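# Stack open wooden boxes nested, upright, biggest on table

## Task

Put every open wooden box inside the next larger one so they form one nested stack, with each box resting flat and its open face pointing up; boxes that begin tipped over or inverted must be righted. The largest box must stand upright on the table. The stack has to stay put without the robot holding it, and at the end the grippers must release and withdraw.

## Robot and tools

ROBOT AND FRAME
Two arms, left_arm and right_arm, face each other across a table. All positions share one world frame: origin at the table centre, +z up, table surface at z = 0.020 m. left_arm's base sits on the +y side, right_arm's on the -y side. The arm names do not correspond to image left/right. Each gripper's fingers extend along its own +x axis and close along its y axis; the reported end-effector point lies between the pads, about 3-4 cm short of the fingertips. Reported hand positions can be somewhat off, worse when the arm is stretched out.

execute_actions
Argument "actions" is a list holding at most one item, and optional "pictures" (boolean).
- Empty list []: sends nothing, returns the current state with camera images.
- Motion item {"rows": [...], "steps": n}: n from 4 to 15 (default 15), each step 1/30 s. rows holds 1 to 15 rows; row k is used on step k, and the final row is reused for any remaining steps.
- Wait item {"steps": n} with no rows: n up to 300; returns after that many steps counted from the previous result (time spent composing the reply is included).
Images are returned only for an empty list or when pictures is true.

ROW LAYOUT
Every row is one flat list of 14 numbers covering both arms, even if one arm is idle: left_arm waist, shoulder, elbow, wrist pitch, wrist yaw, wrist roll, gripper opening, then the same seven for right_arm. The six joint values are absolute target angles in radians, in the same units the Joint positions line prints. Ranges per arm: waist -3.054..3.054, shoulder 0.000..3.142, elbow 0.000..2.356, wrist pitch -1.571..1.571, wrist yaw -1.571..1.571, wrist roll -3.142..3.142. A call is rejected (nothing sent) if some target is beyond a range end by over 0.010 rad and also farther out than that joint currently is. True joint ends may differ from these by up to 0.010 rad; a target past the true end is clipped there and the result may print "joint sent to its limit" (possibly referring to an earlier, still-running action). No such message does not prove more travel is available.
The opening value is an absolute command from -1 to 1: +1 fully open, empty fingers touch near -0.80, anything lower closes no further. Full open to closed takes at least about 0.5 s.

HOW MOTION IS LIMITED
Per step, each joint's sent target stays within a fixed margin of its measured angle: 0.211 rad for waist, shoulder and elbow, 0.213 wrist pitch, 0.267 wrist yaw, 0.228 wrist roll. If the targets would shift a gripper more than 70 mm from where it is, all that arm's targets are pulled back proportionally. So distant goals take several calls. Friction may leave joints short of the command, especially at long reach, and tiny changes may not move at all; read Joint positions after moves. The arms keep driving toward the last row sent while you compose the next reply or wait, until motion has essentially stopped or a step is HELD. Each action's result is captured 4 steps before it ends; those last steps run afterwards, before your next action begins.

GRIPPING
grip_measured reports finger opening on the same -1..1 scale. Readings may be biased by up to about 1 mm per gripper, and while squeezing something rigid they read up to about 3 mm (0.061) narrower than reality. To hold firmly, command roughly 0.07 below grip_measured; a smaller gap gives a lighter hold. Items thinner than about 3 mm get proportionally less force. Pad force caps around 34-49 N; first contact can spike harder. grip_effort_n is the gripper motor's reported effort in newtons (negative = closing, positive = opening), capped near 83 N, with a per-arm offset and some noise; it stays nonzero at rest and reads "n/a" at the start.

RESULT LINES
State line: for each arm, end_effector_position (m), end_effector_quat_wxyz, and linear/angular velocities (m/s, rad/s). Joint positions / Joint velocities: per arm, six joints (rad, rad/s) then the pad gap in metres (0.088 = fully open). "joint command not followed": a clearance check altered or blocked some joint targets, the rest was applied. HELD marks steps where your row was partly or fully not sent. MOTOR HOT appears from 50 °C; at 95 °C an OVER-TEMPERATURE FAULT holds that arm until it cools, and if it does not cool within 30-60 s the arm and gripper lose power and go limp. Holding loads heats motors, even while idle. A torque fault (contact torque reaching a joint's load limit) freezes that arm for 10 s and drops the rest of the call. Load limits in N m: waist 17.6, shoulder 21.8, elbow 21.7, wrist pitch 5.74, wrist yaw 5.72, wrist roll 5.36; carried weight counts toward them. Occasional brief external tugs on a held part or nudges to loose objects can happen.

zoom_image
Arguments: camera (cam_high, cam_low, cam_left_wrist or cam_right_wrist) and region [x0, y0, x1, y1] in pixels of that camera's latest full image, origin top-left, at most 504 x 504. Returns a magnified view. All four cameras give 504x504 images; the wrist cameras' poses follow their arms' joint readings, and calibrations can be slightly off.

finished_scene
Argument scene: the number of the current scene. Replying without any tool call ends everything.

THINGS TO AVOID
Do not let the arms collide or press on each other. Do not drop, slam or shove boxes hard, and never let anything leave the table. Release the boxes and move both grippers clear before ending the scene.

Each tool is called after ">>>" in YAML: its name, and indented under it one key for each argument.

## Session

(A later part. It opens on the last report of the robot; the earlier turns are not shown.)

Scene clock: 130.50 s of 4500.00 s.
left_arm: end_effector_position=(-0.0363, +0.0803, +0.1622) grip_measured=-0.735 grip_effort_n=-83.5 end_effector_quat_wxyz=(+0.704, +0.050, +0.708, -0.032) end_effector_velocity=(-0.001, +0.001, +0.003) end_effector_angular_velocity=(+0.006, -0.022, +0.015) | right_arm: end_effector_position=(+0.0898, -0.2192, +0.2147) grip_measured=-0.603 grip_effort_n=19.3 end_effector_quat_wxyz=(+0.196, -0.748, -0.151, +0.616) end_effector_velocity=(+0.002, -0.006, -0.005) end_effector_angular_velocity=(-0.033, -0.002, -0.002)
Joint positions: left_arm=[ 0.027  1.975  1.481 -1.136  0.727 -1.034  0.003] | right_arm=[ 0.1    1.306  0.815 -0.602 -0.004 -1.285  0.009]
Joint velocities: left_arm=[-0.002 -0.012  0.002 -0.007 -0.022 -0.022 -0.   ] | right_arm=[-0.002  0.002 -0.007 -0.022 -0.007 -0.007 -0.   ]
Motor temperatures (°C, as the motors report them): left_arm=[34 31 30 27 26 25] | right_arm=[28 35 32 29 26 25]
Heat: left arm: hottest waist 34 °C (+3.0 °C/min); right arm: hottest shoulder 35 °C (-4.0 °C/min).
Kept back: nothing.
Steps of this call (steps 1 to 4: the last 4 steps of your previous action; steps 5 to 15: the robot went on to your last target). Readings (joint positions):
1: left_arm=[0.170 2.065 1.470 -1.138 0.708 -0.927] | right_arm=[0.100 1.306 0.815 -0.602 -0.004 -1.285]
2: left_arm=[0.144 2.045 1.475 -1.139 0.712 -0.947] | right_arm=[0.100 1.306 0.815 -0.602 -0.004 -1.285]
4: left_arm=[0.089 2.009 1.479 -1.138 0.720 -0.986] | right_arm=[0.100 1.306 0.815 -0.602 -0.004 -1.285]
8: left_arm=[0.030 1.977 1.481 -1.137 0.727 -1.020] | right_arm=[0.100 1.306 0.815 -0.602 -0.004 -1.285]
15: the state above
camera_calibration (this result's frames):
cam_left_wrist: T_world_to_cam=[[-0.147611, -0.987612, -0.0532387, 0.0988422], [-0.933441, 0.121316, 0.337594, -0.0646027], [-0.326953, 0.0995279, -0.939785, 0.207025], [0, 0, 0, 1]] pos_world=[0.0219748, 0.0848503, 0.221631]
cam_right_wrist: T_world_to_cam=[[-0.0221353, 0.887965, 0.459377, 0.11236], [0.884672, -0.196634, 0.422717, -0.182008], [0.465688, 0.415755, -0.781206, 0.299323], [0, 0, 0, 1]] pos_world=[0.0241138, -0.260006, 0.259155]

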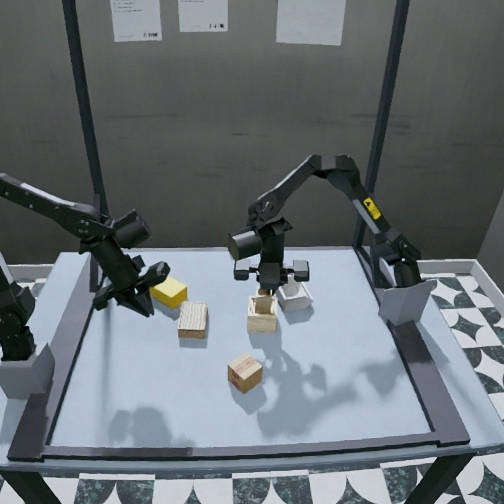

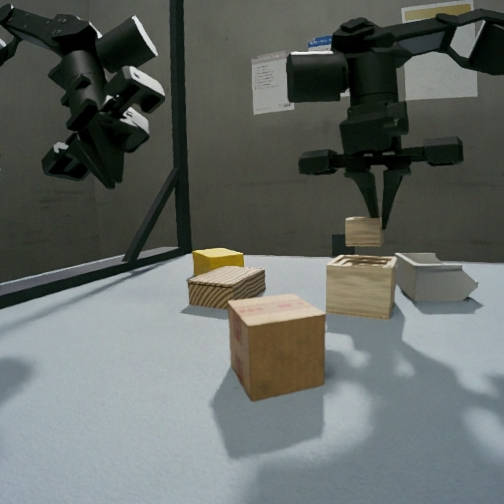

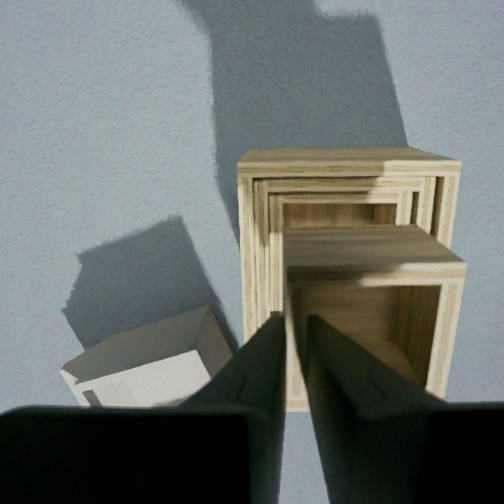

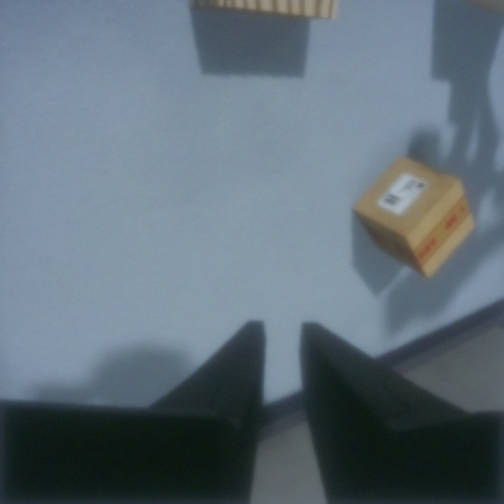

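Lower to z≈.145 and compare.

>>> execute_actions:
  actions:
    - {"rows":[[0.008,1.985,1.465,-1.10,0.73,-1.05,-0.9,0.1,1.3,0.8,-0.6,0,-1.285,-0.6],[0.008,1.985,1.465,-1.10,0.73,-1.05,-0.9,0.1,1.3,0.8,-0.6,0,-1.285,-0.6],[0.008,1.985,1.465,-1.10,0.73,-1.05,-0.9,0.1,1.3,0.8,-0.6,0,-1.285,-0.6],[0.008,1.985,1.465,-1.10,0.73,-1.05,-0.9,0.1,1.3,0.8,-0.6,0,-1.285,-0.6],[-0.012,1.995,1.44,-1.055,0.73,-1.065,-0.9,0.1,1.3,0.8,-0.6,0,-1.285,-0.6]],"steps":15}

>>> execute_actions:
  actions:
    - {"steps":6}
  pictures: true

>>> zoom_image:
  camera: "cam_left_wrist"
  region: [230,140,494,340]

Scene clock: 131.07 s of 4500.00 s.
left_arm: end_effector_position=(-0.0385, +0.0786, +0.1449) grip_measured=-0.735 grip_effort_n=-83.5 end_effector_quat_wxyz=(+0.703, +0.060, +0.708, -0.039) end_effector_velocity=(+0.006, +0.013, -0.032) end_effector_angular_velocity=(+0.058, +0.012, +0.033) | right_arm: end_effector_position=(+0.0898, -0.2192, +0.2147) grip_measured=-0.603 grip_effort_n=19.3 end_effector_quat_wxyz=(+0.196, -0.748, -0.151, +0.616) end_effector_velocity=(-0.001, -0.005, -0.003) end_effector_angular_velocity=(-0.027, +0.013, +0.007)
Joint positions: left_arm=[-0.011  1.984  1.449 -1.067  0.727 -1.059  0.003] | right_arm=[ 0.1    1.306  0.815 -0.602 -0.004 -1.285  0.009]
Joint velocities: left_arm=[-0.042  0.042 -0.066  0.066 -0.007 -0.037 -0.   ] | right_arm=[-0.002 -0.002 -0.002 -0.022 -0.022 -0.007 -0.   ]
Motor temperatures (°C, as the motors report them): left_arm=[34 31 30 27 26 25] | right_arm=[28 35 32 29 26 25]
Heat: left arm: hottest waist 34 °C (+3.0 °C/min); right arm: hottest shoulder 35 °C (-3.0 °C/min).
Steps of this call (steps 1 to 6: the robot went on to your last target; steps 7 to 17: the first 11 steps of this action). Readings (joint positions):
7: left_arm=[0.026 1.974 1.481 -1.133 0.727 -1.038] | right_arm=[0.100 1.306 0.815 -0.602 -0.004 -1.285]
8: left_arm=[0.024 1.974 1.479 -1.124 0.727 -1.040] | right_arm=[0.100 1.306 0.815 -0.602 -0.004 -1.285]
10: left_arm=[0.017 1.974 1.477 -1.114 0.727 -1.043] | right_arm=[0.100 1.306 0.815 -0.602 -0.004 -1.285]
14: left_arm=[-0.002 1.977 1.458 -1.078 0.727 -1.055] | right_arm=[0.100 1.306 0.815 -0.602 -0.004 -1.285]
17: the state above

Scene clock: 131.27 s of 4500.00 s.
left_arm: end_effector_position=(-0.0378, +0.0784, +0.1436) grip_measured=-0.735 grip_effort_n=-83.5 end_effector_quat_wxyz=(+0.703, +0.060, +0.708, -0.039) end_effector_velocity=(+0.002, -0.001, -0.001) end_effector_angular_velocity=(-0.008, -0.012, +0.023) | right_arm: end_effector_position=(+0.0898, -0.2192, +0.2147) grip_measured=-0.603 grip_effort_n=19.3 end_effector_quat_wxyz=(+0.196, -0.748, -0.151, +0.616) end_effector_velocity=(-0.003, -0.001, -0.003) end_effector_angular_velocity=(-0.022, +0.007, +0.027)
Joint positions: left_arm=[-0.012  1.985  1.446 -1.059  0.727 -1.061  0.003] | right_arm=[ 0.1    1.306  0.815 -0.602 -0.004 -1.285  0.009]
Joint velocities: left_arm=[-0.002 -0.002 -0.007  0.022 -0.007 -0.037 -0.   ] | right_arm=[ 0.002  0.007  0.002 -0.007 -0.022 -0.022 -0.   ]
Motor temperatures (°C, as the motors report them): left_arm=[34 31 30 27 26 25] | right_arm=[28 35 32 29 26 25]
Heat: left arm: hottest waist 34 °C (+3.0 °C/min); right arm: hottest shoulder 35 °C (-3.0 °C/min).
Kept back: nothing.
Steps of this call (steps 1 to 4: the last 4 steps of your previous action; steps 5 to 6: the robot went on to your last target). Readings (joint positions):
1: left_arm=[-0.012 1.985 1.448 -1.064 0.727 -1.060] | right_arm=[0.100 1.306 0.815 -0.602 -0.004 -1.285]
2: left_arm=[-0.012 1.985 1.447 -1.062 0.727 -1.060] | right_arm=[0.100 1.306 0.815 -0.602 -0.004 -1.285]
4: left_arm=[-0.012 1.985 1.446 -1.060 0.727 -1.061] | right_arm=[0.100 1.306 0.815 -0.602 -0.004 -1.285]
6: the state above
camera_calibration (this result's frames):
cam_left_wrist: T_world_to_cam=[[-0.170436, -0.983775, -0.0560169, 0.0949781], [-0.930377, 0.141938, 0.338013, -0.0610114], [-0.324578, 0.109726, -0.939473, 0.188469], [0, 0, 0, 1]] pos_world=[0.020597, 0.0814169, 0.203004]
cam_right_wrist: T_world_to_cam=[[-0.0221353, 0.887965, 0.459377, 0.11236], [0.884672, -0.196634, 0.422717, -0.182008], [0.465688, 0.415755, -0.781206, 0.299323], [0, 0, 0, 1]] pos_world=[0.0241138, -0.260006, 0.259155]

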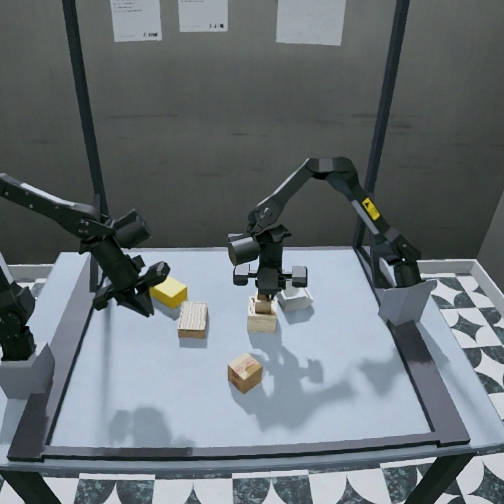

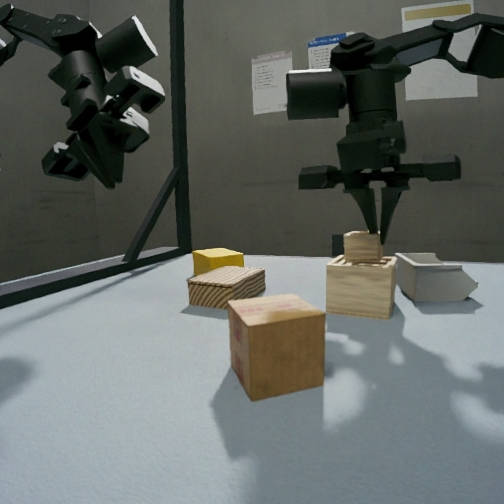

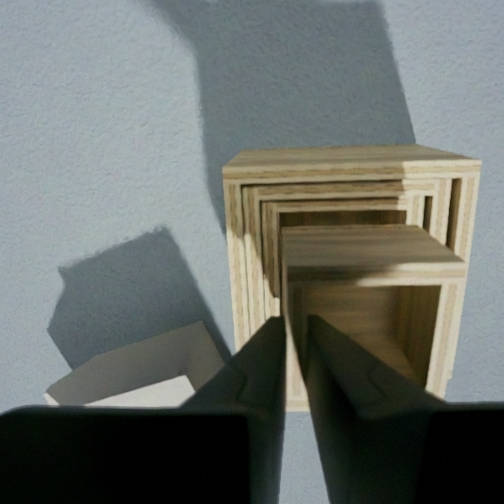

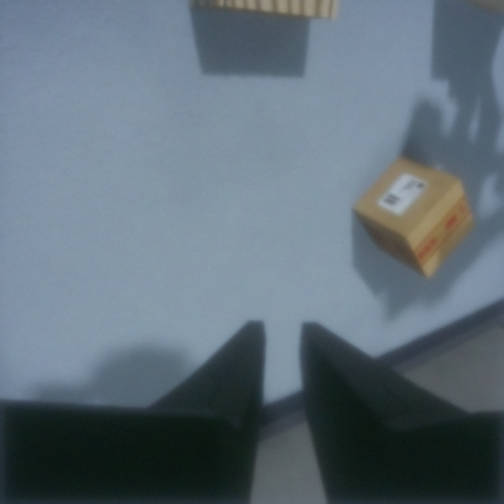

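Region (230, 140, 494, 340) of cam_left_wrist's 504x504 image, scaled by 1.909, with more detail than that image has; it fills the top 382 rows of this view, and the rest is white.

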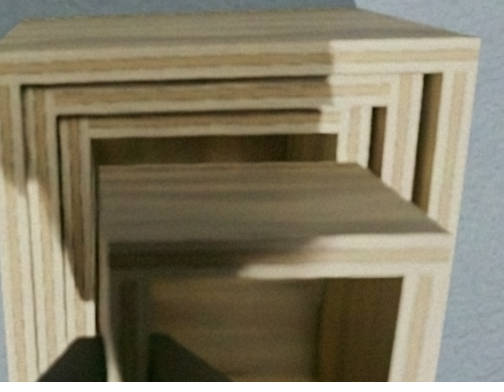

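>>> execute_actions:
  actions:
    - {"rows":[[-0.034,2.0,1.43,-1.035,0.73,-1.075,-0.9,0.1,1.3,0.8,-0.6,0,-1.285,-0.6],[-0.034,2.0,1.43,-1.035,0.73,-1.075,-0.9,0.1,1.3,0.8,-0.6,0,-1.285,-0.6],[-0.034,2.0,1.43,-1.035,0.73,-1.075,-0.9,0.1,1.3,0.8,-0.6,0,-1.285,-0.6],[-0.034,2.0,1.43,-1.035,0.73,-1.075,-0.9,0.1,1.3,0.8,-0.6,0,-1.285,-0.6],[-0.048,2.006,1.415,-1.0,0.73,-1.085,-0.9,0.1,1.3,0.8,-0.6,0,-1.285,-0.6],[-0.048,2.006,1.415,-1.0,0.73,-1.085,-0.9,0.1,1.3,0.8,-0.6,0,-1.285,-0.6],[-0.048,2.006,1.415,-1.0,0.73,-1.085,-0.9,0.1,1.3,0.8,-0.6,0,-1.285,-0.6],[-0.048,2.006,1.415,-1.0,0.73,-1.085,-0.9,0.1,1.3,0.8,-0.6,0,-1.285,-0.6],[-0.062,2.012,1.397,-0.965,0.73,-1.095,-0.9,0.1,1.3,0.8,-0.6,0,-1.285,-0.6]],"steps":15}
  pictures: true

Scene clock: 132.03 s of 4500.00 s.
left_arm: end_effector_position=(-0.0389, +0.0769, +0.1305) grip_measured=-0.735 grip_effort_n=-83.5 end_effector_quat_wxyz=(+0.703, +0.064, +0.707, -0.046) end_effector_velocity=(+0.009, +0.013, -0.016) end_effector_angular_velocity=(-0.007, +0.019, +0.055) | right_arm: end_effector_position=(+0.0898, -0.2192, +0.2147) grip_measured=-0.603 grip_effort_n=19.3 end_effector_quat_wxyz=(+0.196, -0.748, -0.151, +0.616) end_effector_velocity=(-0.001, +0.001, +0.000) end_effector_angular_velocity=(+0.004, +0.004, +0.009)
Joint positions: left_arm=[-0.039  1.992  1.419 -0.998  0.729 -1.083  0.003] | right_arm=[ 0.1    1.306  0.815 -0.602 -0.004 -1.285  0.009]
Joint velocities: left_arm=[ 0.002 -0.002 -0.1    0.095  0.022 -0.051 -0.   ] | right_arm=[-0.002 -0.002 -0.002  0.007 -0.007 -0.007 -0.   ]
Motor temperatures (°C, as the motors report them): left_arm=[34 31 30 27 26 25] | right_arm=[28 35 32 29 26 25]
Heat: left arm: hottest waist 34 °C (+3.0 °C/min); right arm: hottest shoulder 35 °C (-3.0 °C/min).
Steps of this call (steps 1 to 12: the robot went on to your last target; steps 13 to 23: the first 11 steps of this action). Readings (joint positions):
13: left_arm=[-0.013 1.986 1.444 -1.055 0.727 -1.063] | right_arm=[0.100 1.306 0.815 -0.602 -0.004 -1.285]
14: left_arm=[-0.015 1.986 1.442 -1.049 0.727 -1.065] | right_arm=[0.100 1.306 0.815 -0.602 -0.004 -1.285]
16: left_arm=[-0.023 1.987 1.440 -1.044 0.727 -1.068] | right_arm=[0.100 1.306 0.815 -0.602 -0.004 -1.285]
20: left_arm=[-0.039 1.992 1.428 -1.019 0.727 -1.077] | right_arm=[0.100 1.306 0.815 -0.602 -0.004 -1.285]
23: the state above
camera_calibration (this result's frames):
cam_left_wrist: T_world_to_cam=[[-0.186245, -0.981077, -0.0529257, 0.0913982], [-0.927767, 0.157885, 0.338114, -0.0585884], [-0.323359, 0.112075, -0.939616, 0.175855], [0, 0, 0, 1]] pos_world=[0.0195303, 0.07921, 0.189883]
cam_right_wrist: T_world_to_cam=[[-0.0221353, 0.887965, 0.459377, 0.11236], [0.884672, -0.196634, 0.422717, -0.182008], [0.465688, 0.415755, -0.781206, 0.299323], [0, 0, 0, 1]] pos_world=[0.0241138, -0.260006, 0.259155]

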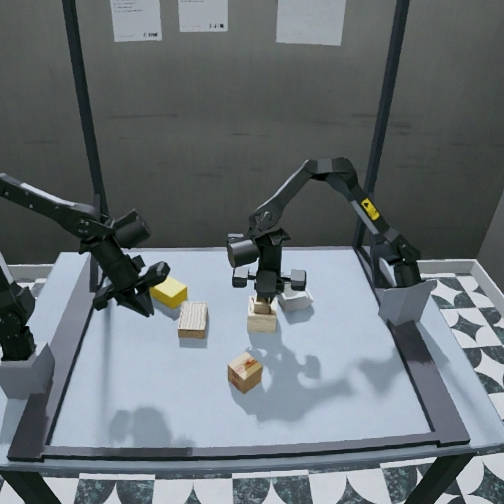

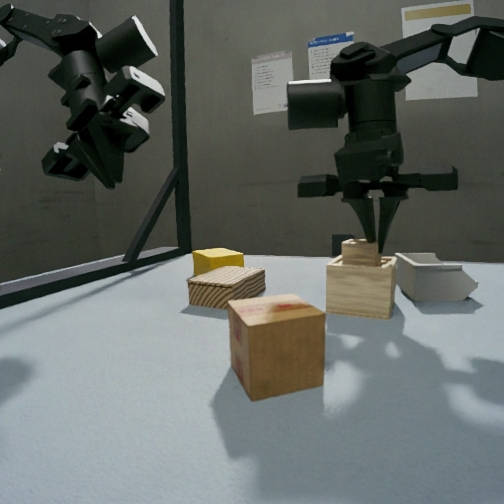

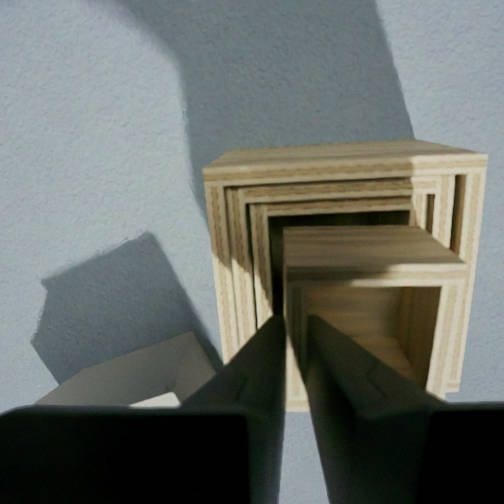

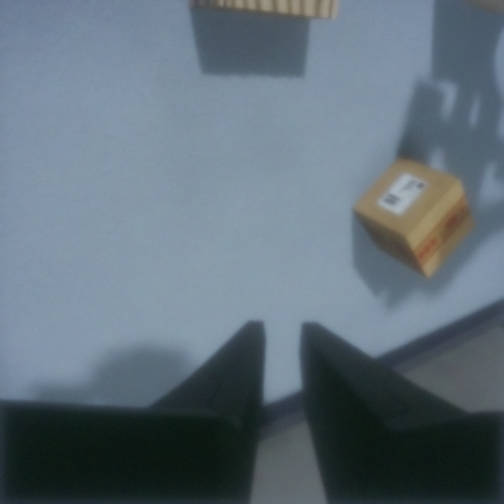

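>>> execute_actions:
  actions:
    - {"rows":[[-0.022,1.985,1.432,-1.03,0.73,-1.09,-0.9,0.1,1.3,0.8,-0.6,0,-1.285,-0.6],[-0.022,1.985,1.432,-1.03,0.73,-1.09,-0.9,0.1,1.3,0.8,-0.6,0,-1.285,-0.6],[-0.022,1.985,1.432,-1.03,0.73,-1.09,-0.9,0.1,1.3,0.8,-0.6,0,-1.285,-0.6],[-0.022,1.985,1.432,-1.03,0.73,-1.09,-0.9,0.1,1.3,0.8,-0.6,0,-1.285,-0.6],[-0.022,1.985,1.432,-1.03,0.73,-1.09,-0.9,0.1,1.3,0.8,-0.6,0,-1.285,-0.6],[-0.022,1.97,1.412,-1.028,0.73,-1.115,-0.9,0.1,1.3,0.8,-0.6,0,-1.285,-0.6]],"steps":15}

>>> execute_actions:
  actions:
    - {"steps":6}
  pictures: true

>>> zoom_image:
  camera: "cam_left_wrist"
  region: [230,140,494,340]

Scene clock: 132.73 s of 4500.00 s.
left_arm: end_effector_position=(-0.0391, +0.0805, +0.1338) grip_measured=-0.735 grip_effort_n=-83.5 end_effector_quat_wxyz=(+0.701, +0.051, +0.711, -0.028) end_effector_velocity=(+0.000, +0.007, +0.006) end_effector_angular_velocity=(+0.003, +0.007, +0.050) | right_arm: end_effector_position=(+0.0898, -0.2192, +0.2147) grip_measured=-0.603 grip_effort_n=19.8 end_effector_quat_wxyz=(+0.196, -0.748, -0.151, +0.616) end_effector_velocity=(-0.003, -0.003, -0.003) end_effector_angular_velocity=(-0.019, +0.014, +0.014)
Joint positions: left_arm=[-0.03   1.988  1.419 -1.023  0.734 -1.107  0.003] | right_arm=[ 0.1    1.306  0.815 -0.602 -0.004 -1.285  0.009]
Joint velocities: left_arm=[ 0.017 -0.017 -0.017 -0.022  0.007 -0.022 -0.   ] | right_arm=[ 0.002  0.002 -0.002 -0.007 -0.022 -0.007 -0.   ]
Motor temperatures (°C, as the motors report them): left_arm=[34 31 30 27 26 25] | right_arm=[28 35 32 29 26 25]
Heat: left arm: hottest waist 34 °C (+3.0 °C/min); right arm: hottest shoulder 35 °C (-3.0 °C/min).
Steps of this call (steps 1 to 4: the last 4 steps of your previous action; steps 5 to 10: the robot went on to your last target; steps 11 to 21: the first 11 steps of this action). Readings (joint positions):
11: left_arm=[-0.036 1.990 1.411 -0.981 0.733 -1.090] | right_arm=[0.100 1.306 0.815 -0.602 -0.004 -1.285]
12: left_arm=[-0.035 1.990 1.415 -0.987 0.735 -1.090] | right_arm=[0.100 1.306 0.815 -0.602 -0.004 -1.285]
14: left_arm=[-0.033 1.990 1.420 -1.001 0.735 -1.090] | right_arm=[0.100 1.306 0.815 -0.602 -0.004 -1.285]
18: left_arm=[-0.031 1.990 1.420 -1.019 0.734 -1.100] | right_arm=[0.100 1.306 0.815 -0.602 -0.004 -1.285]
21: the state above

Scene clock: 132.93 s of 4500.00 s.
left_arm: end_effector_position=(-0.0393, +0.0809, +0.1350) grip_measured=-0.735 grip_effort_n=-83.5 end_effector_quat_wxyz=(+0.701, +0.048, +0.711, -0.026) end_effector_velocity=(-0.002, +0.003, +0.001) end_effector_angular_velocity=(+0.006, -0.006, +0.022) | right_arm: end_effector_position=(+0.0898, -0.2192, +0.2147) grip_measured=-0.603 grip_effort_n=19.3 end_effector_quat_wxyz=(+0.196, -0.748, -0.151, +0.616) end_effector_velocity=(+0.003, +0.001, +0.001) end_effector_angular_velocity=(+0.007, -0.015, +0.011)
Joint positions: left_arm=[-0.028  1.985  1.418 -1.025  0.734 -1.111  0.003] | right_arm=[ 0.1    1.306  0.815 -0.602 -0.004 -1.285  0.009]
Joint velocities: left_arm=[-0.002 -0.012 -0.007 -0.007 -0.007 -0.022  0.   ] | right_arm=[-0.007 -0.002 -0.002  0.007  0.007 -0.022 -0.   ]
Motor temperatures (°C, as the motors report them): left_arm=[34 31 30 27 26 25] | right_arm=[28 35 32 29 26 25]
Heat: left arm: hottest waist 34 °C (+3.0 °C/min); right arm: hottest shoulder 35 °C (-3.0 °C/min).
Kept back: nothing.
Steps of this call (steps 1 to 4: the last 4 steps of your previous action; steps 5 to 6: the robot went on to your last target). Readings (joint positions):
1: left_arm=[-0.029 1.988 1.419 -1.024 0.734 -1.108] | right_arm=[0.100 1.306 0.815 -0.602 -0.004 -1.285]
2: left_arm=[-0.028 1.987 1.418 -1.024 0.734 -1.109] | right_arm=[0.100 1.306 0.815 -0.602 -0.004 -1.285]
4: left_arm=[-0.028 1.986 1.418 -1.025 0.734 -1.110] | right_arm=[0.100 1.306 0.815 -0.602 -0.004 -1.285]
6: the state above
camera_calibration (this result's frames):
cam_left_wrist: T_world_to_cam=[[-0.13644, -0.9889, -0.0588364, 0.0988637], [-0.932398, 0.108125, 0.344881, -0.0581945], [-0.334691, 0.101915, -0.936801, 0.179462], [0, 0, 0, 1]] pos_world=[0.0192927, 0.0857688, 0.194007]
cam_right_wrist: T_world_to_cam=[[-0.0221353, 0.887965, 0.459377, 0.11236], [0.884672, -0.196634, 0.422717, -0.182008], [0.465688, 0.415755, -0.781206, 0.299323], [0, 0, 0, 1]] pos_world=[0.0241138, -0.260006, 0.259155]

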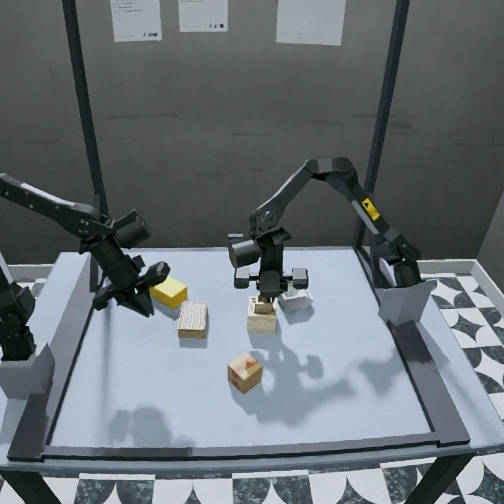

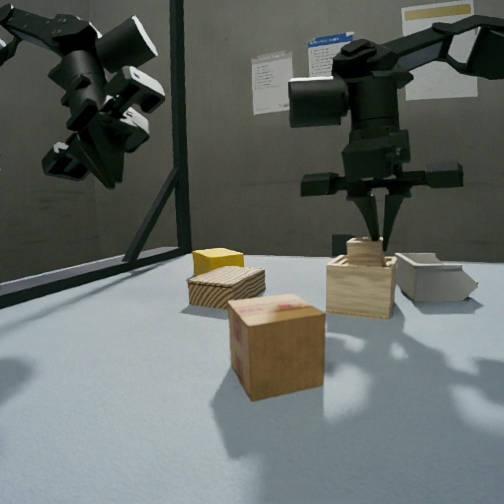

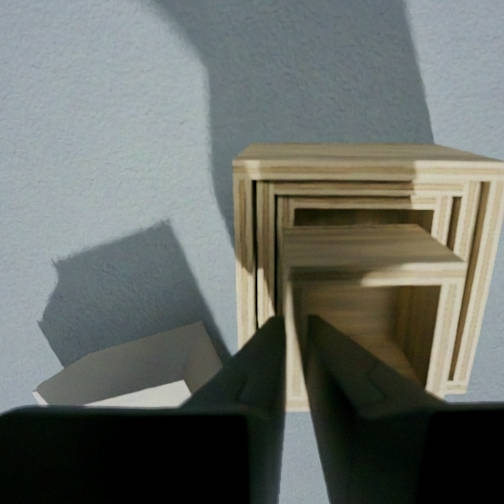

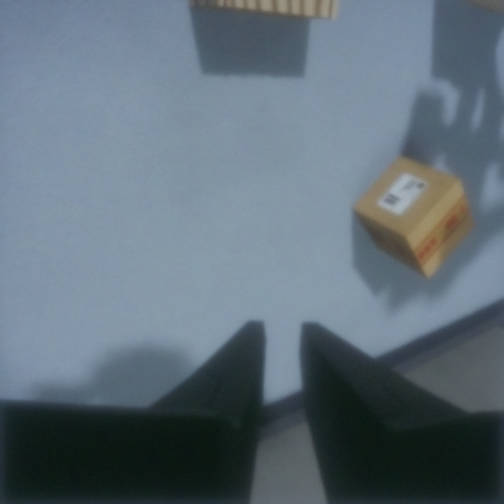

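Region (230, 140, 494, 340) of cam_left_wrist's 504x504 image, scaled by 1.909, with more detail than that image has; it fills the top 382 rows of this view, and the rest is white.

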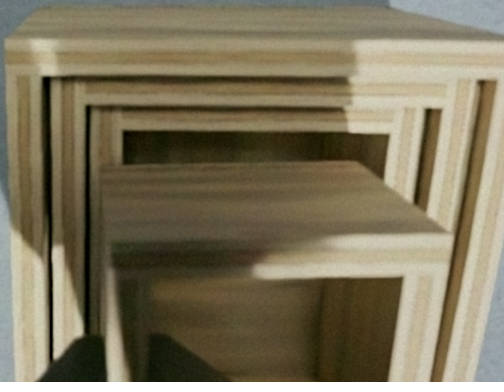

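>>> execute_actions:
  actions:
    - {"rows":[[-0.012,2.008,1.442,-1.04,0.73,-1.11,-0.9,0.1,1.3,0.8,-0.6,0,-1.285,-0.6]],"steps":15}
  pictures: true

>>> zoom_image:
  camera: "cam_left_wrist"
  region: [230,140,494,340]

Scene clock: 133.53 s of 4500.00 s.
left_arm: end_effector_position=(-0.0357, +0.0796, +0.1372) grip_measured=-0.735 grip_effort_n=-83.5 end_effector_quat_wxyz=(+0.701, +0.043, +0.711, -0.021) end_effector_velocity=(-0.000, -0.000, -0.002) end_effector_angular_velocity=(+0.008, +0.010, +0.029) | right_arm: end_effector_position=(+0.0898, -0.2192, +0.2147) grip_measured=-0.603 grip_effort_n=18.8 end_effector_quat_wxyz=(+0.196, -0.748, -0.151, +0.616) end_effector_velocity=(-0.003, +0.002, +0.001) end_effector_angular_velocity=(+0.008, +0.024, +0.004)
Joint positions: left_arm=[-0.017  1.996  1.432 -1.038  0.734 -1.112  0.003] | right_arm=[ 0.1    1.306  0.815 -0.602 -0.004 -1.285  0.009]
Joint velocities: left_arm=[-0.002  0.012  0.007 -0.007  0.007 -0.022 -0.   ] | right_arm=[-0.002 -0.002  0.002  0.007 -0.022  0.007 -0.   ]
Motor temperatures (°C, as the motors report them): left_arm=[34 31 30 27 26 25] | right_arm=[28 35 32 29 26 25]
Heat: left arm: hottest waist 34 °C (+3.0 °C/min); right arm: hottest shoulder 35 °C (-3.0 °C/min).
Steps of this call (steps 1 to 7: the robot went on to your last target; steps 8 to 18: the first 11 steps of this action). Readings (joint positions):
8: left_arm=[-0.027 1.984 1.418 -1.027 0.734 -1.112] | right_arm=[0.100 1.306 0.815 -0.602 -0.004 -1.285]
9: left_arm=[-0.026 1.985 1.419 -1.031 0.734 -1.112] | right_arm=[0.100 1.306 0.815 -0.602 -0.004 -1.285]
11: left_arm=[-0.023 1.987 1.424 -1.034 0.734 -1.112] | right_arm=[0.100 1.306 0.815 -0.602 -0.004 -1.285]
15: left_arm=[-0.018 1.993 1.431 -1.037 0.734 -1.112] | right_arm=[0.100 1.306 0.815 -0.602 -0.004 -1.285]
18: the state above
camera_calibration (this result's frames):
cam_left_wrist: T_world_to_cam=[[-0.122279, -0.990764, -0.0586088, 0.0988372], [-0.933966, 0.0948882, 0.344534, -0.0543817], [-0.33579, 0.0968678, -0.936943, 0.183267], [0, 0, 0, 1]] pos_world=[0.0228343, 0.0853318, 0.19624]
cam_right_wrist: T_world_to_cam=[[-0.0221353, 0.887965, 0.459377, 0.11236], [0.884672, -0.196634, 0.422717, -0.182008], [0.465688, 0.415755, -0.781206, 0.299323], [0, 0, 0, 1]] pos_world=[0.0241138, -0.260006, 0.259155]

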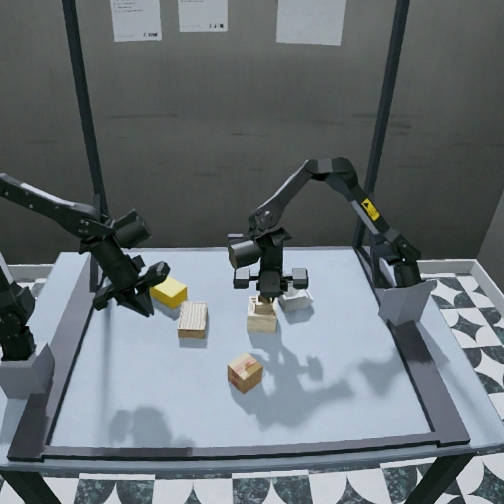

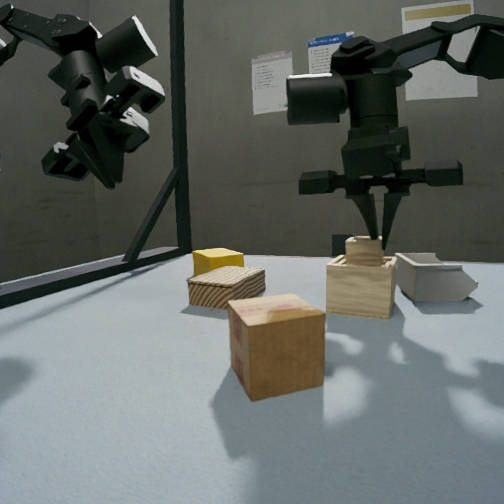

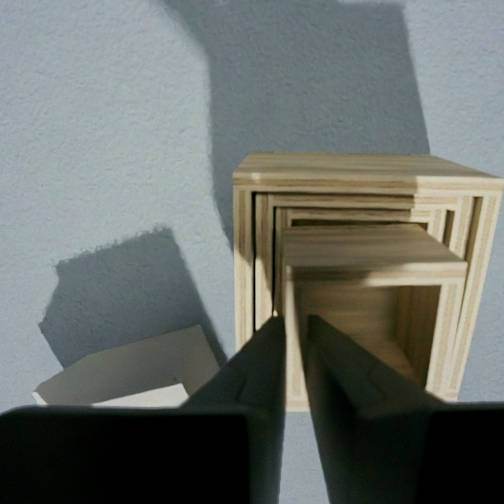

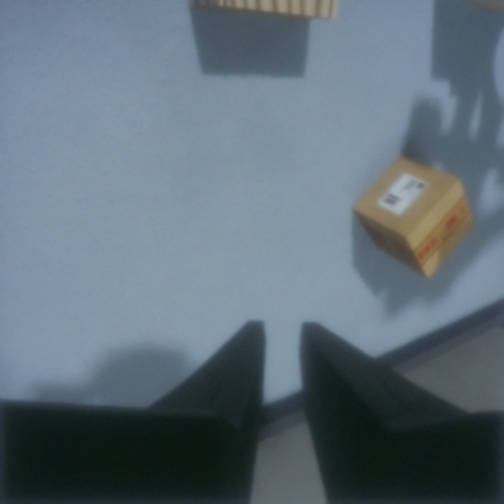

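Region (230, 140, 494, 340) of cam_left_wrist's 504x504 image, scaled by 1.909, with more detail than that image has; it fills the top 382 rows of this view, and the rest is white.

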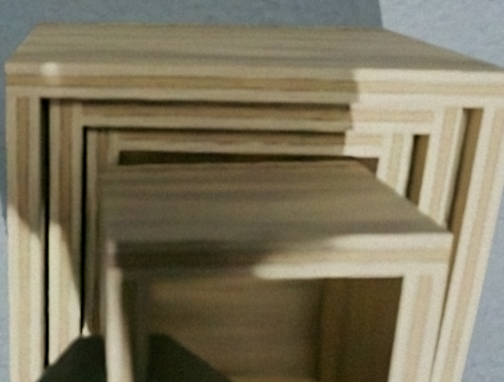

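>>> execute_actions:
  actions:
    - {"rows":[[-0.02,2.02,1.458,-1.045,0.73,-1.085,-0.9,0.1,1.3,0.8,-0.6,0,-1.285,-0.6]],"steps":15}
  pictures: true

>>> zoom_image:
  camera: "cam_left_wrist"
  region: [230,140,494,340]

Scene clock: 134.07 s of 4500.00 s.
left_arm: end_effector_position=(-0.0350, +0.0768, +0.1360) grip_measured=-0.735 grip_effort_n=-83.5 end_effector_quat_wxyz=(+0.700, +0.052, +0.711, -0.028) end_effector_velocity=(-0.004, +0.001, -0.001) end_effector_angular_velocity=(+0.014, +0.013, -0.001) | right_arm: end_effector_position=(+0.0898, -0.2192, +0.2147) grip_measured=-0.603 grip_effort_n=19.3 end_effector_quat_wxyz=(+0.196, -0.748, -0.151, +0.616) end_effector_velocity=(+0.000, -0.006, -0.004) end_effector_angular_velocity=(-0.029, -0.001, +0.004)
Joint positions: left_arm=[-0.02   2.009  1.449 -1.043  0.734 -1.09   0.003] | right_arm=[ 0.1    1.306  0.815 -0.602 -0.004 -1.285  0.009]
Joint velocities: left_arm=[-0.007  0.002  0.007 -0.022  0.007  0.007 -0.   ] | right_arm=[ 0.002 -0.002 -0.007 -0.022 -0.007 -0.007  0.   ]
Motor temperatures (°C, as the motors report them): left_arm=[34 31 30 27 26 25] | right_arm=[28 35 32 29 26 25]
Heat: left arm: hottest waist 34 °C (+3.0 °C/min); right arm: hottest shoulder 35 °C (-3.0 °C/min).
Steps of this call (steps 1 to 4: the last 4 steps of your previous action; step 5: the robot went on to your last target; steps 6 to 16: the first 11 steps of this action). Readings (joint positions):
6: left_arm=[-0.017 1.999 1.435 -1.040 0.734 -1.110] | right_arm=[0.100 1.306 0.815 -0.602 -0.004 -1.285]
7: left_arm=[-0.017 2.001 1.438 -1.041 0.734 -1.105] | right_arm=[0.100 1.306 0.815 -0.602 -0.004 -1.285]
9: left_arm=[-0.018 2.005 1.444 -1.041 0.734 -1.098] | right_arm=[0.100 1.306 0.815 -0.602 -0.004 -1.285]
13: left_arm=[-0.019 2.009 1.448 -1.043 0.734 -1.091] | right_arm=[0.100 1.306 0.815 -0.602 -0.004 -1.285]
16: the state above
camera_calibration (this result's frames):
cam_left_wrist: T_world_to_cam=[[-0.144584, -0.987606, -0.0610656, 0.0954111], [-0.930982, 0.114868, 0.346522, -0.0547701], [-0.335213, 0.106953, -0.936052, 0.181802], [0, 0, 0, 1]] pos_world=[0.0237474, 0.0810758, 0.194982]
cam_right_wrist: T_world_to_cam=[[-0.0221353, 0.887965, 0.459377, 0.11236], [0.884672, -0.196634, 0.422717, -0.182008], [0.465688, 0.415755, -0.781206, 0.299323], [0, 0, 0, 1]] pos_world=[0.0241138, -0.260006, 0.259155]

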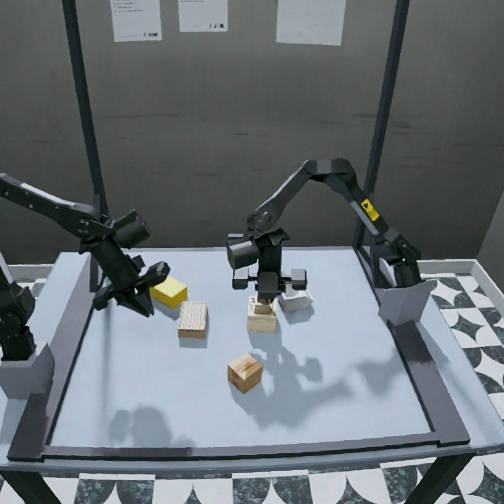

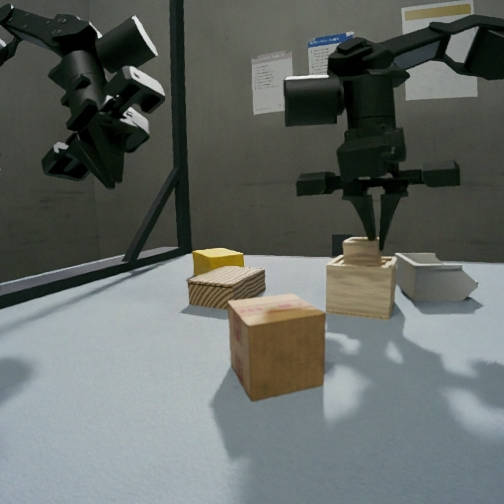

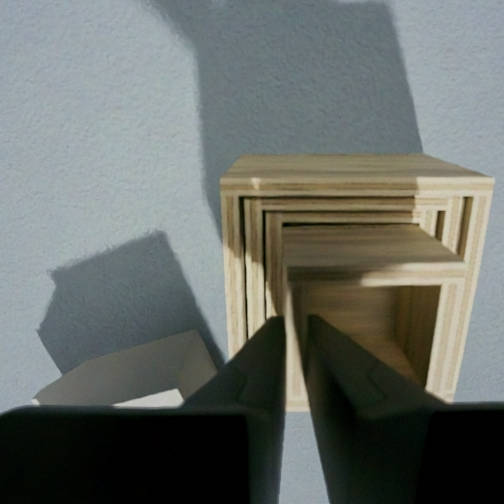

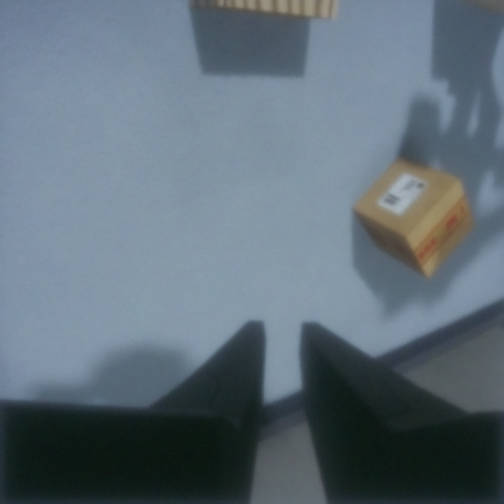

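Region (230, 140, 494, 340) of cam_left_wrist's 504x504 image, scaled by 1.909, with more detail than that image has; it fills the top 382 rows of this view, and the rest is white.

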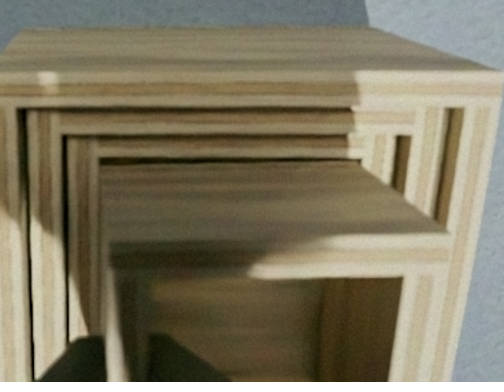

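>>> execute_actions:
  actions:
    - {"rows":[[-0.042,2.025,1.45,-1.03,0.73,-1.095,-0.9,0.1,1.3,0.8,-0.6,0,-1.285,-0.6],[-0.042,2.025,1.45,-1.03,0.73,-1.095,-0.9,0.1,1.3,0.8,-0.6,0,-1.285,-0.6],[-0.042,2.025,1.45,-1.03,0.73,-1.095,-0.9,0.1,1.3,0.8,-0.6,0,-1.285,-0.6],[-0.042,2.025,1.45,-1.03,0.73,-1.095,-0.9,0.1,1.3,0.8,-0.6,0,-1.285,-0.6],[-0.056,2.03,1.425,-0.99,0.73,-1.105,-0.9,0.1,1.3,0.8,-0.6,0,-1.285,-0.6],[-0.056,2.03,1.425,-0.99,0.73,-1.105,-0.9,0.1,1.3,0.8,-0.6,0,-1.285,-0.6],[-0.056,2.03,1.425,-0.99,0.73,-1.105,-0.9,0.1,1.3,0.8,-0.6,0,-1.285,-0.6],[-0.056,2.03,1.425,-0.99,0.73,-1.105,-0.9,0.1,1.3,0.8,-0.6,0,-1.285,-0.6],[-0.068,2.035,1.405,-0.955,0.73,-1.115,-0.9,0.1,1.3,0.8,-0.6,0,-1.285,-0.6]],"steps":15}
  pictures: true

Scene clock: 134.73 s of 4500.00 s.
left_arm: end_effector_position=(-0.0343, +0.0757, +0.1291) grip_measured=-0.735 grip_effort_n=-83.5 end_effector_quat_wxyz=(+0.701, +0.053, +0.710, -0.035) end_effector_velocity=(+0.008, +0.013, -0.010) end_effector_angular_velocity=(-0.030, +0.012, +0.032) | right_arm: end_effector_position=(+0.0898, -0.2192, +0.2147) grip_measured=-0.603 grip_effort_n=19.3 end_effector_quat_wxyz=(+0.196, -0.748, -0.151, +0.616) end_effector_velocity=(+0.004, -0.007, -0.002) end_effector_angular_velocity=(-0.029, -0.014, -0.008)
Joint positions: left_arm=[-0.032  2.011  1.43  -1.     0.734 -1.102  0.003] | right_arm=[ 0.1    1.306  0.815 -0.602 -0.004 -1.285  0.009]
Joint velocities: left_arm=[ 0.012 -0.032 -0.12   0.11   0.022 -0.037  0.001] | right_arm=[-0.002 -0.007 -0.002 -0.037  0.007 -0.007 -0.   ]
Motor temperatures (°C, as the motors report them): left_arm=[34 31 30 27 26 25] | right_arm=[28 35 32 29 26 25]
Heat: left arm: hottest waist 34 °C (+3.0 °C/min); right arm: hottest shoulder 35 °C (-3.0 °C/min).
Steps of this call (steps 1 to 4: the last 4 steps of your previous action; steps 5 to 9: the robot went on to your last target; steps 10 to 20: the first 11 steps of this action). Readings (joint positions):
10: left_arm=[-0.021 2.010 1.450 -1.043 0.733 -1.088] | right_arm=[0.100 1.306 0.815 -0.602 -0.004 -1.285]
11: left_arm=[-0.023 2.011 1.450 -1.042 0.733 -1.088] | right_arm=[0.100 1.306 0.815 -0.602 -0.004 -1.285]
13: left_arm=[-0.031 2.013 1.450 -1.038 0.733 -1.088] | right_arm=[0.100 1.306 0.815 -0.602 -0.004 -1.285]
17: left_arm=[-0.032 2.013 1.443 -1.016 0.733 -1.095] | right_arm=[0.100 1.306 0.815 -0.602 -0.004 -1.285]
20: the state above
camera_calibration (this result's frames):
cam_left_wrist: T_world_to_cam=[[-0.155424, -0.98639, -0.0536403, 0.092521], [-0.93046, 0.127941, 0.34333, -0.0521662], [-0.331795, 0.103272, -0.937682, 0.176336], [0, 0, 0, 1]] pos_world=[0.0243487, 0.0797254, 0.18822]
cam_right_wrist: T_world_to_cam=[[-0.0221353, 0.887965, 0.459377, 0.11236], [0.884672, -0.196634, 0.422717, -0.182008], [0.465688, 0.415755, -0.781206, 0.299323], [0, 0, 0, 1]] pos_world=[0.0241138, -0.260006, 0.259155]

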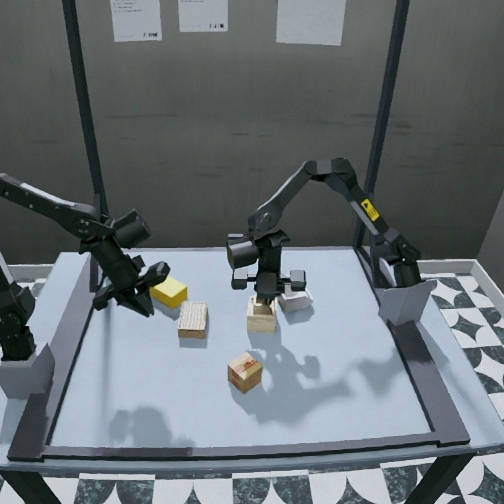

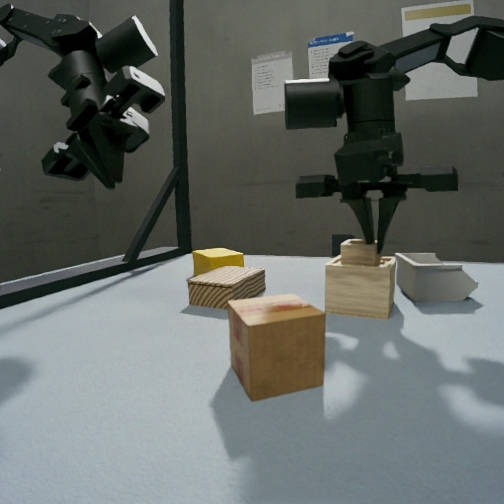

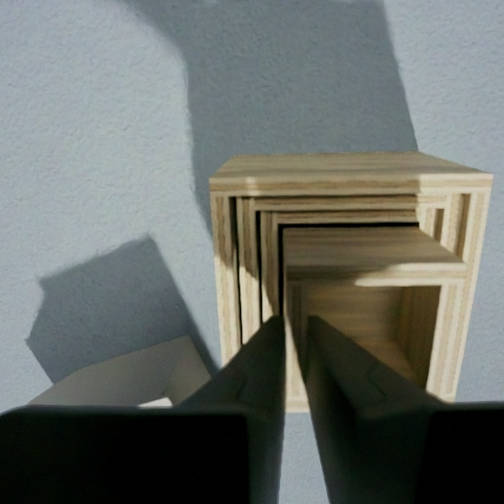

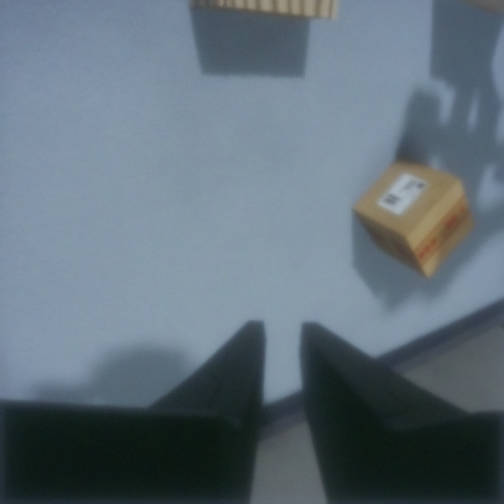

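>>> execute_actions:
  actions:
    - {"rows":[[-0.036,2.0,1.432,-1.012,0.73,-1.10,-0.9,0.1,1.3,0.8,-0.6,0,-1.285,-0.6],[-0.036,2.0,1.432,-1.012,0.73,-1.10,-0.9,0.1,1.3,0.8,-0.6,0,-1.285,-0.6],[-0.036,2.0,1.432,-1.012,0.73,-1.10,-0.9,0.1,1.3,0.8,-0.6,0,-1.285,-0.6],[-0.036,2.0,1.432,-1.012,0.73,-1.10,-0.9,0.1,1.3,0.8,-0.6,0,-1.285,-0.6],[-0.036,2.0,1.432,-1.012,0.73,-1.10,-0.9,0.1,1.3,0.8,-0.6,0,-1.285,-0.6],[-0.036,2.0,1.432,-1.012,0.73,-1.10,-0.9,0.1,1.3,0.8,-0.6,0,-1.285,-0.6],[-0.05,2.005,1.41,-0.985,0.73,-1.105,-0.9,0.1,1.3,0.8,-0.6,0,-1.285,-0.6]],"steps":15}
  pictures: true

>>> zoom_image:
  camera: "cam_left_wrist"
  region: [230,140,494,340]

Scene clock: 135.40 s of 4500.00 s.
left_arm: end_effector_position=(-0.0354, +0.0746, +0.1307) grip_measured=-0.734 grip_effort_n=-83.5 end_effector_quat_wxyz=(+0.702, +0.051, +0.709, -0.039) end_effector_velocity=(+0.004, +0.005, -0.006) end_effector_angular_velocity=(+0.009, -0.005, +0.010) | right_arm: end_effector_position=(+0.0898, -0.2192, +0.2147) grip_measured=-0.603 grip_effort_n=18.8 end_effector_quat_wxyz=(+0.196, -0.748, -0.151, +0.616) end_effector_velocity=(-0.003, -0.005, -0.002) end_effector_angular_velocity=(-0.024, +0.013, +0.013)
Joint positions: left_arm=[-0.031  2.003  1.426 -0.992  0.736 -1.106  0.003] | right_arm=[ 0.1    1.306  0.815 -0.602 -0.004 -1.285  0.009]
Joint velocities: left_arm=[-0.002  0.002 -0.027  0.022 -0.007 -0.007 -0.   ] | right_arm=[ 0.002 -0.007 -0.002 -0.022 -0.022 -0.007 -0.   ]
Motor temperatures (°C, as the motors report them): left_arm=[34 31 30 27 26 25] | right_arm=[28 35 32 29 26 25]
Heat: left arm: hottest waist 34 °C (+3.0 °C/min); right arm: hottest shoulder 35 °C (-3.0 °C/min).
Steps of this call (steps 1 to 4: the last 4 steps of your previous action; steps 5 to 9: the robot went on to your last target; steps 10 to 20: the first 11 steps of this action). Readings (joint positions):
10: left_arm=[-0.030 2.005 1.418 -0.980 0.738 -1.108] | right_arm=[0.100 1.306 0.815 -0.602 -0.004 -1.285]
11: left_arm=[-0.030 2.003 1.419 -0.982 0.740 -1.108] | right_arm=[0.100 1.306 0.815 -0.602 -0.004 -1.285]
13: left_arm=[-0.030 2.003 1.424 -0.990 0.740 -1.107] | right_arm=[0.100 1.306 0.815 -0.602 -0.004 -1.285]
17: left_arm=[-0.031 2.003 1.428 -0.995 0.737 -1.106] | right_arm=[0.100 1.306 0.815 -0.602 -0.004 -1.285]
20: the state above
camera_calibration (this result's frames):
cam_left_wrist: T_world_to_cam=[[-0.158948, -0.986275, -0.0446924, 0.0900994], [-0.930522, 0.134527, 0.340633, -0.0537485], [-0.329946, 0.0957302, -0.939133, 0.178303], [0, 0, 0, 1]] pos_world=[0.0231371, 0.0790244, 0.189785]
cam_right_wrist: T_world_to_cam=[[-0.0221353, 0.887965, 0.459377, 0.11236], [0.884672, -0.196634, 0.422717, -0.182008], [0.465688, 0.415755, -0.781206, 0.299323], [0, 0, 0, 1]] pos_world=[0.0241138, -0.260006, 0.259155]

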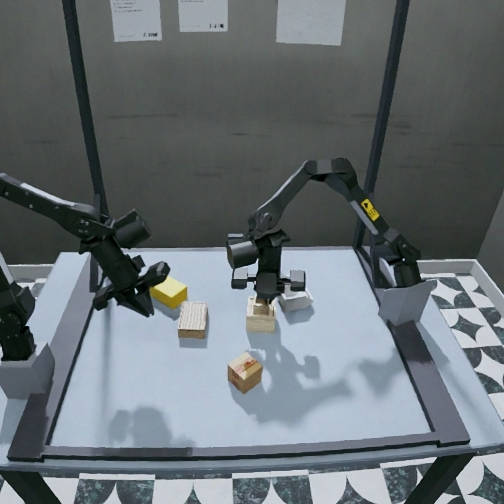

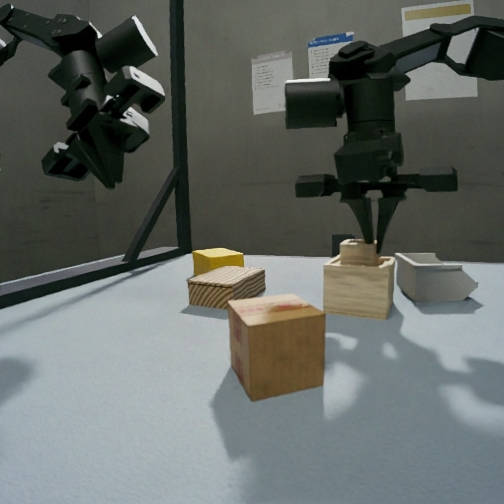

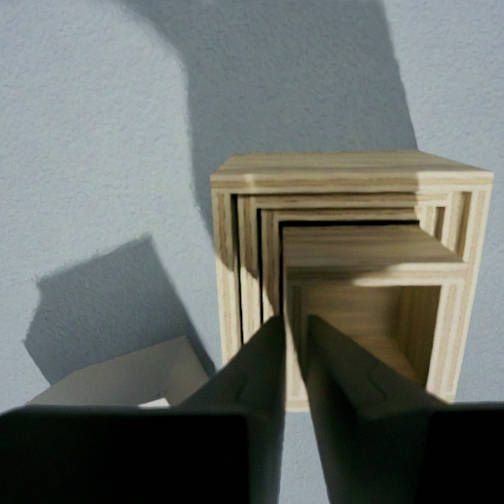

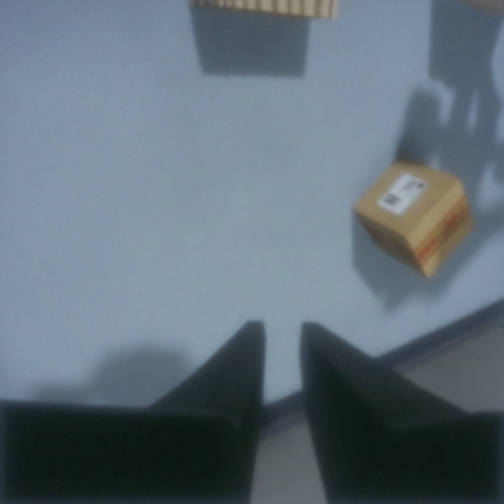

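Region (230, 140, 494, 340) of cam_left_wrist's 504x504 image, scaled by 1.909, with more detail than that image has; it fills the top 382 rows of this view, and the rest is white.

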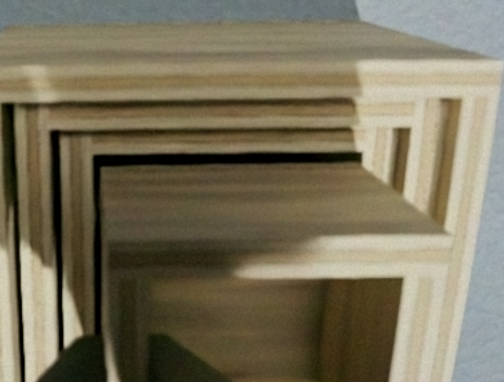

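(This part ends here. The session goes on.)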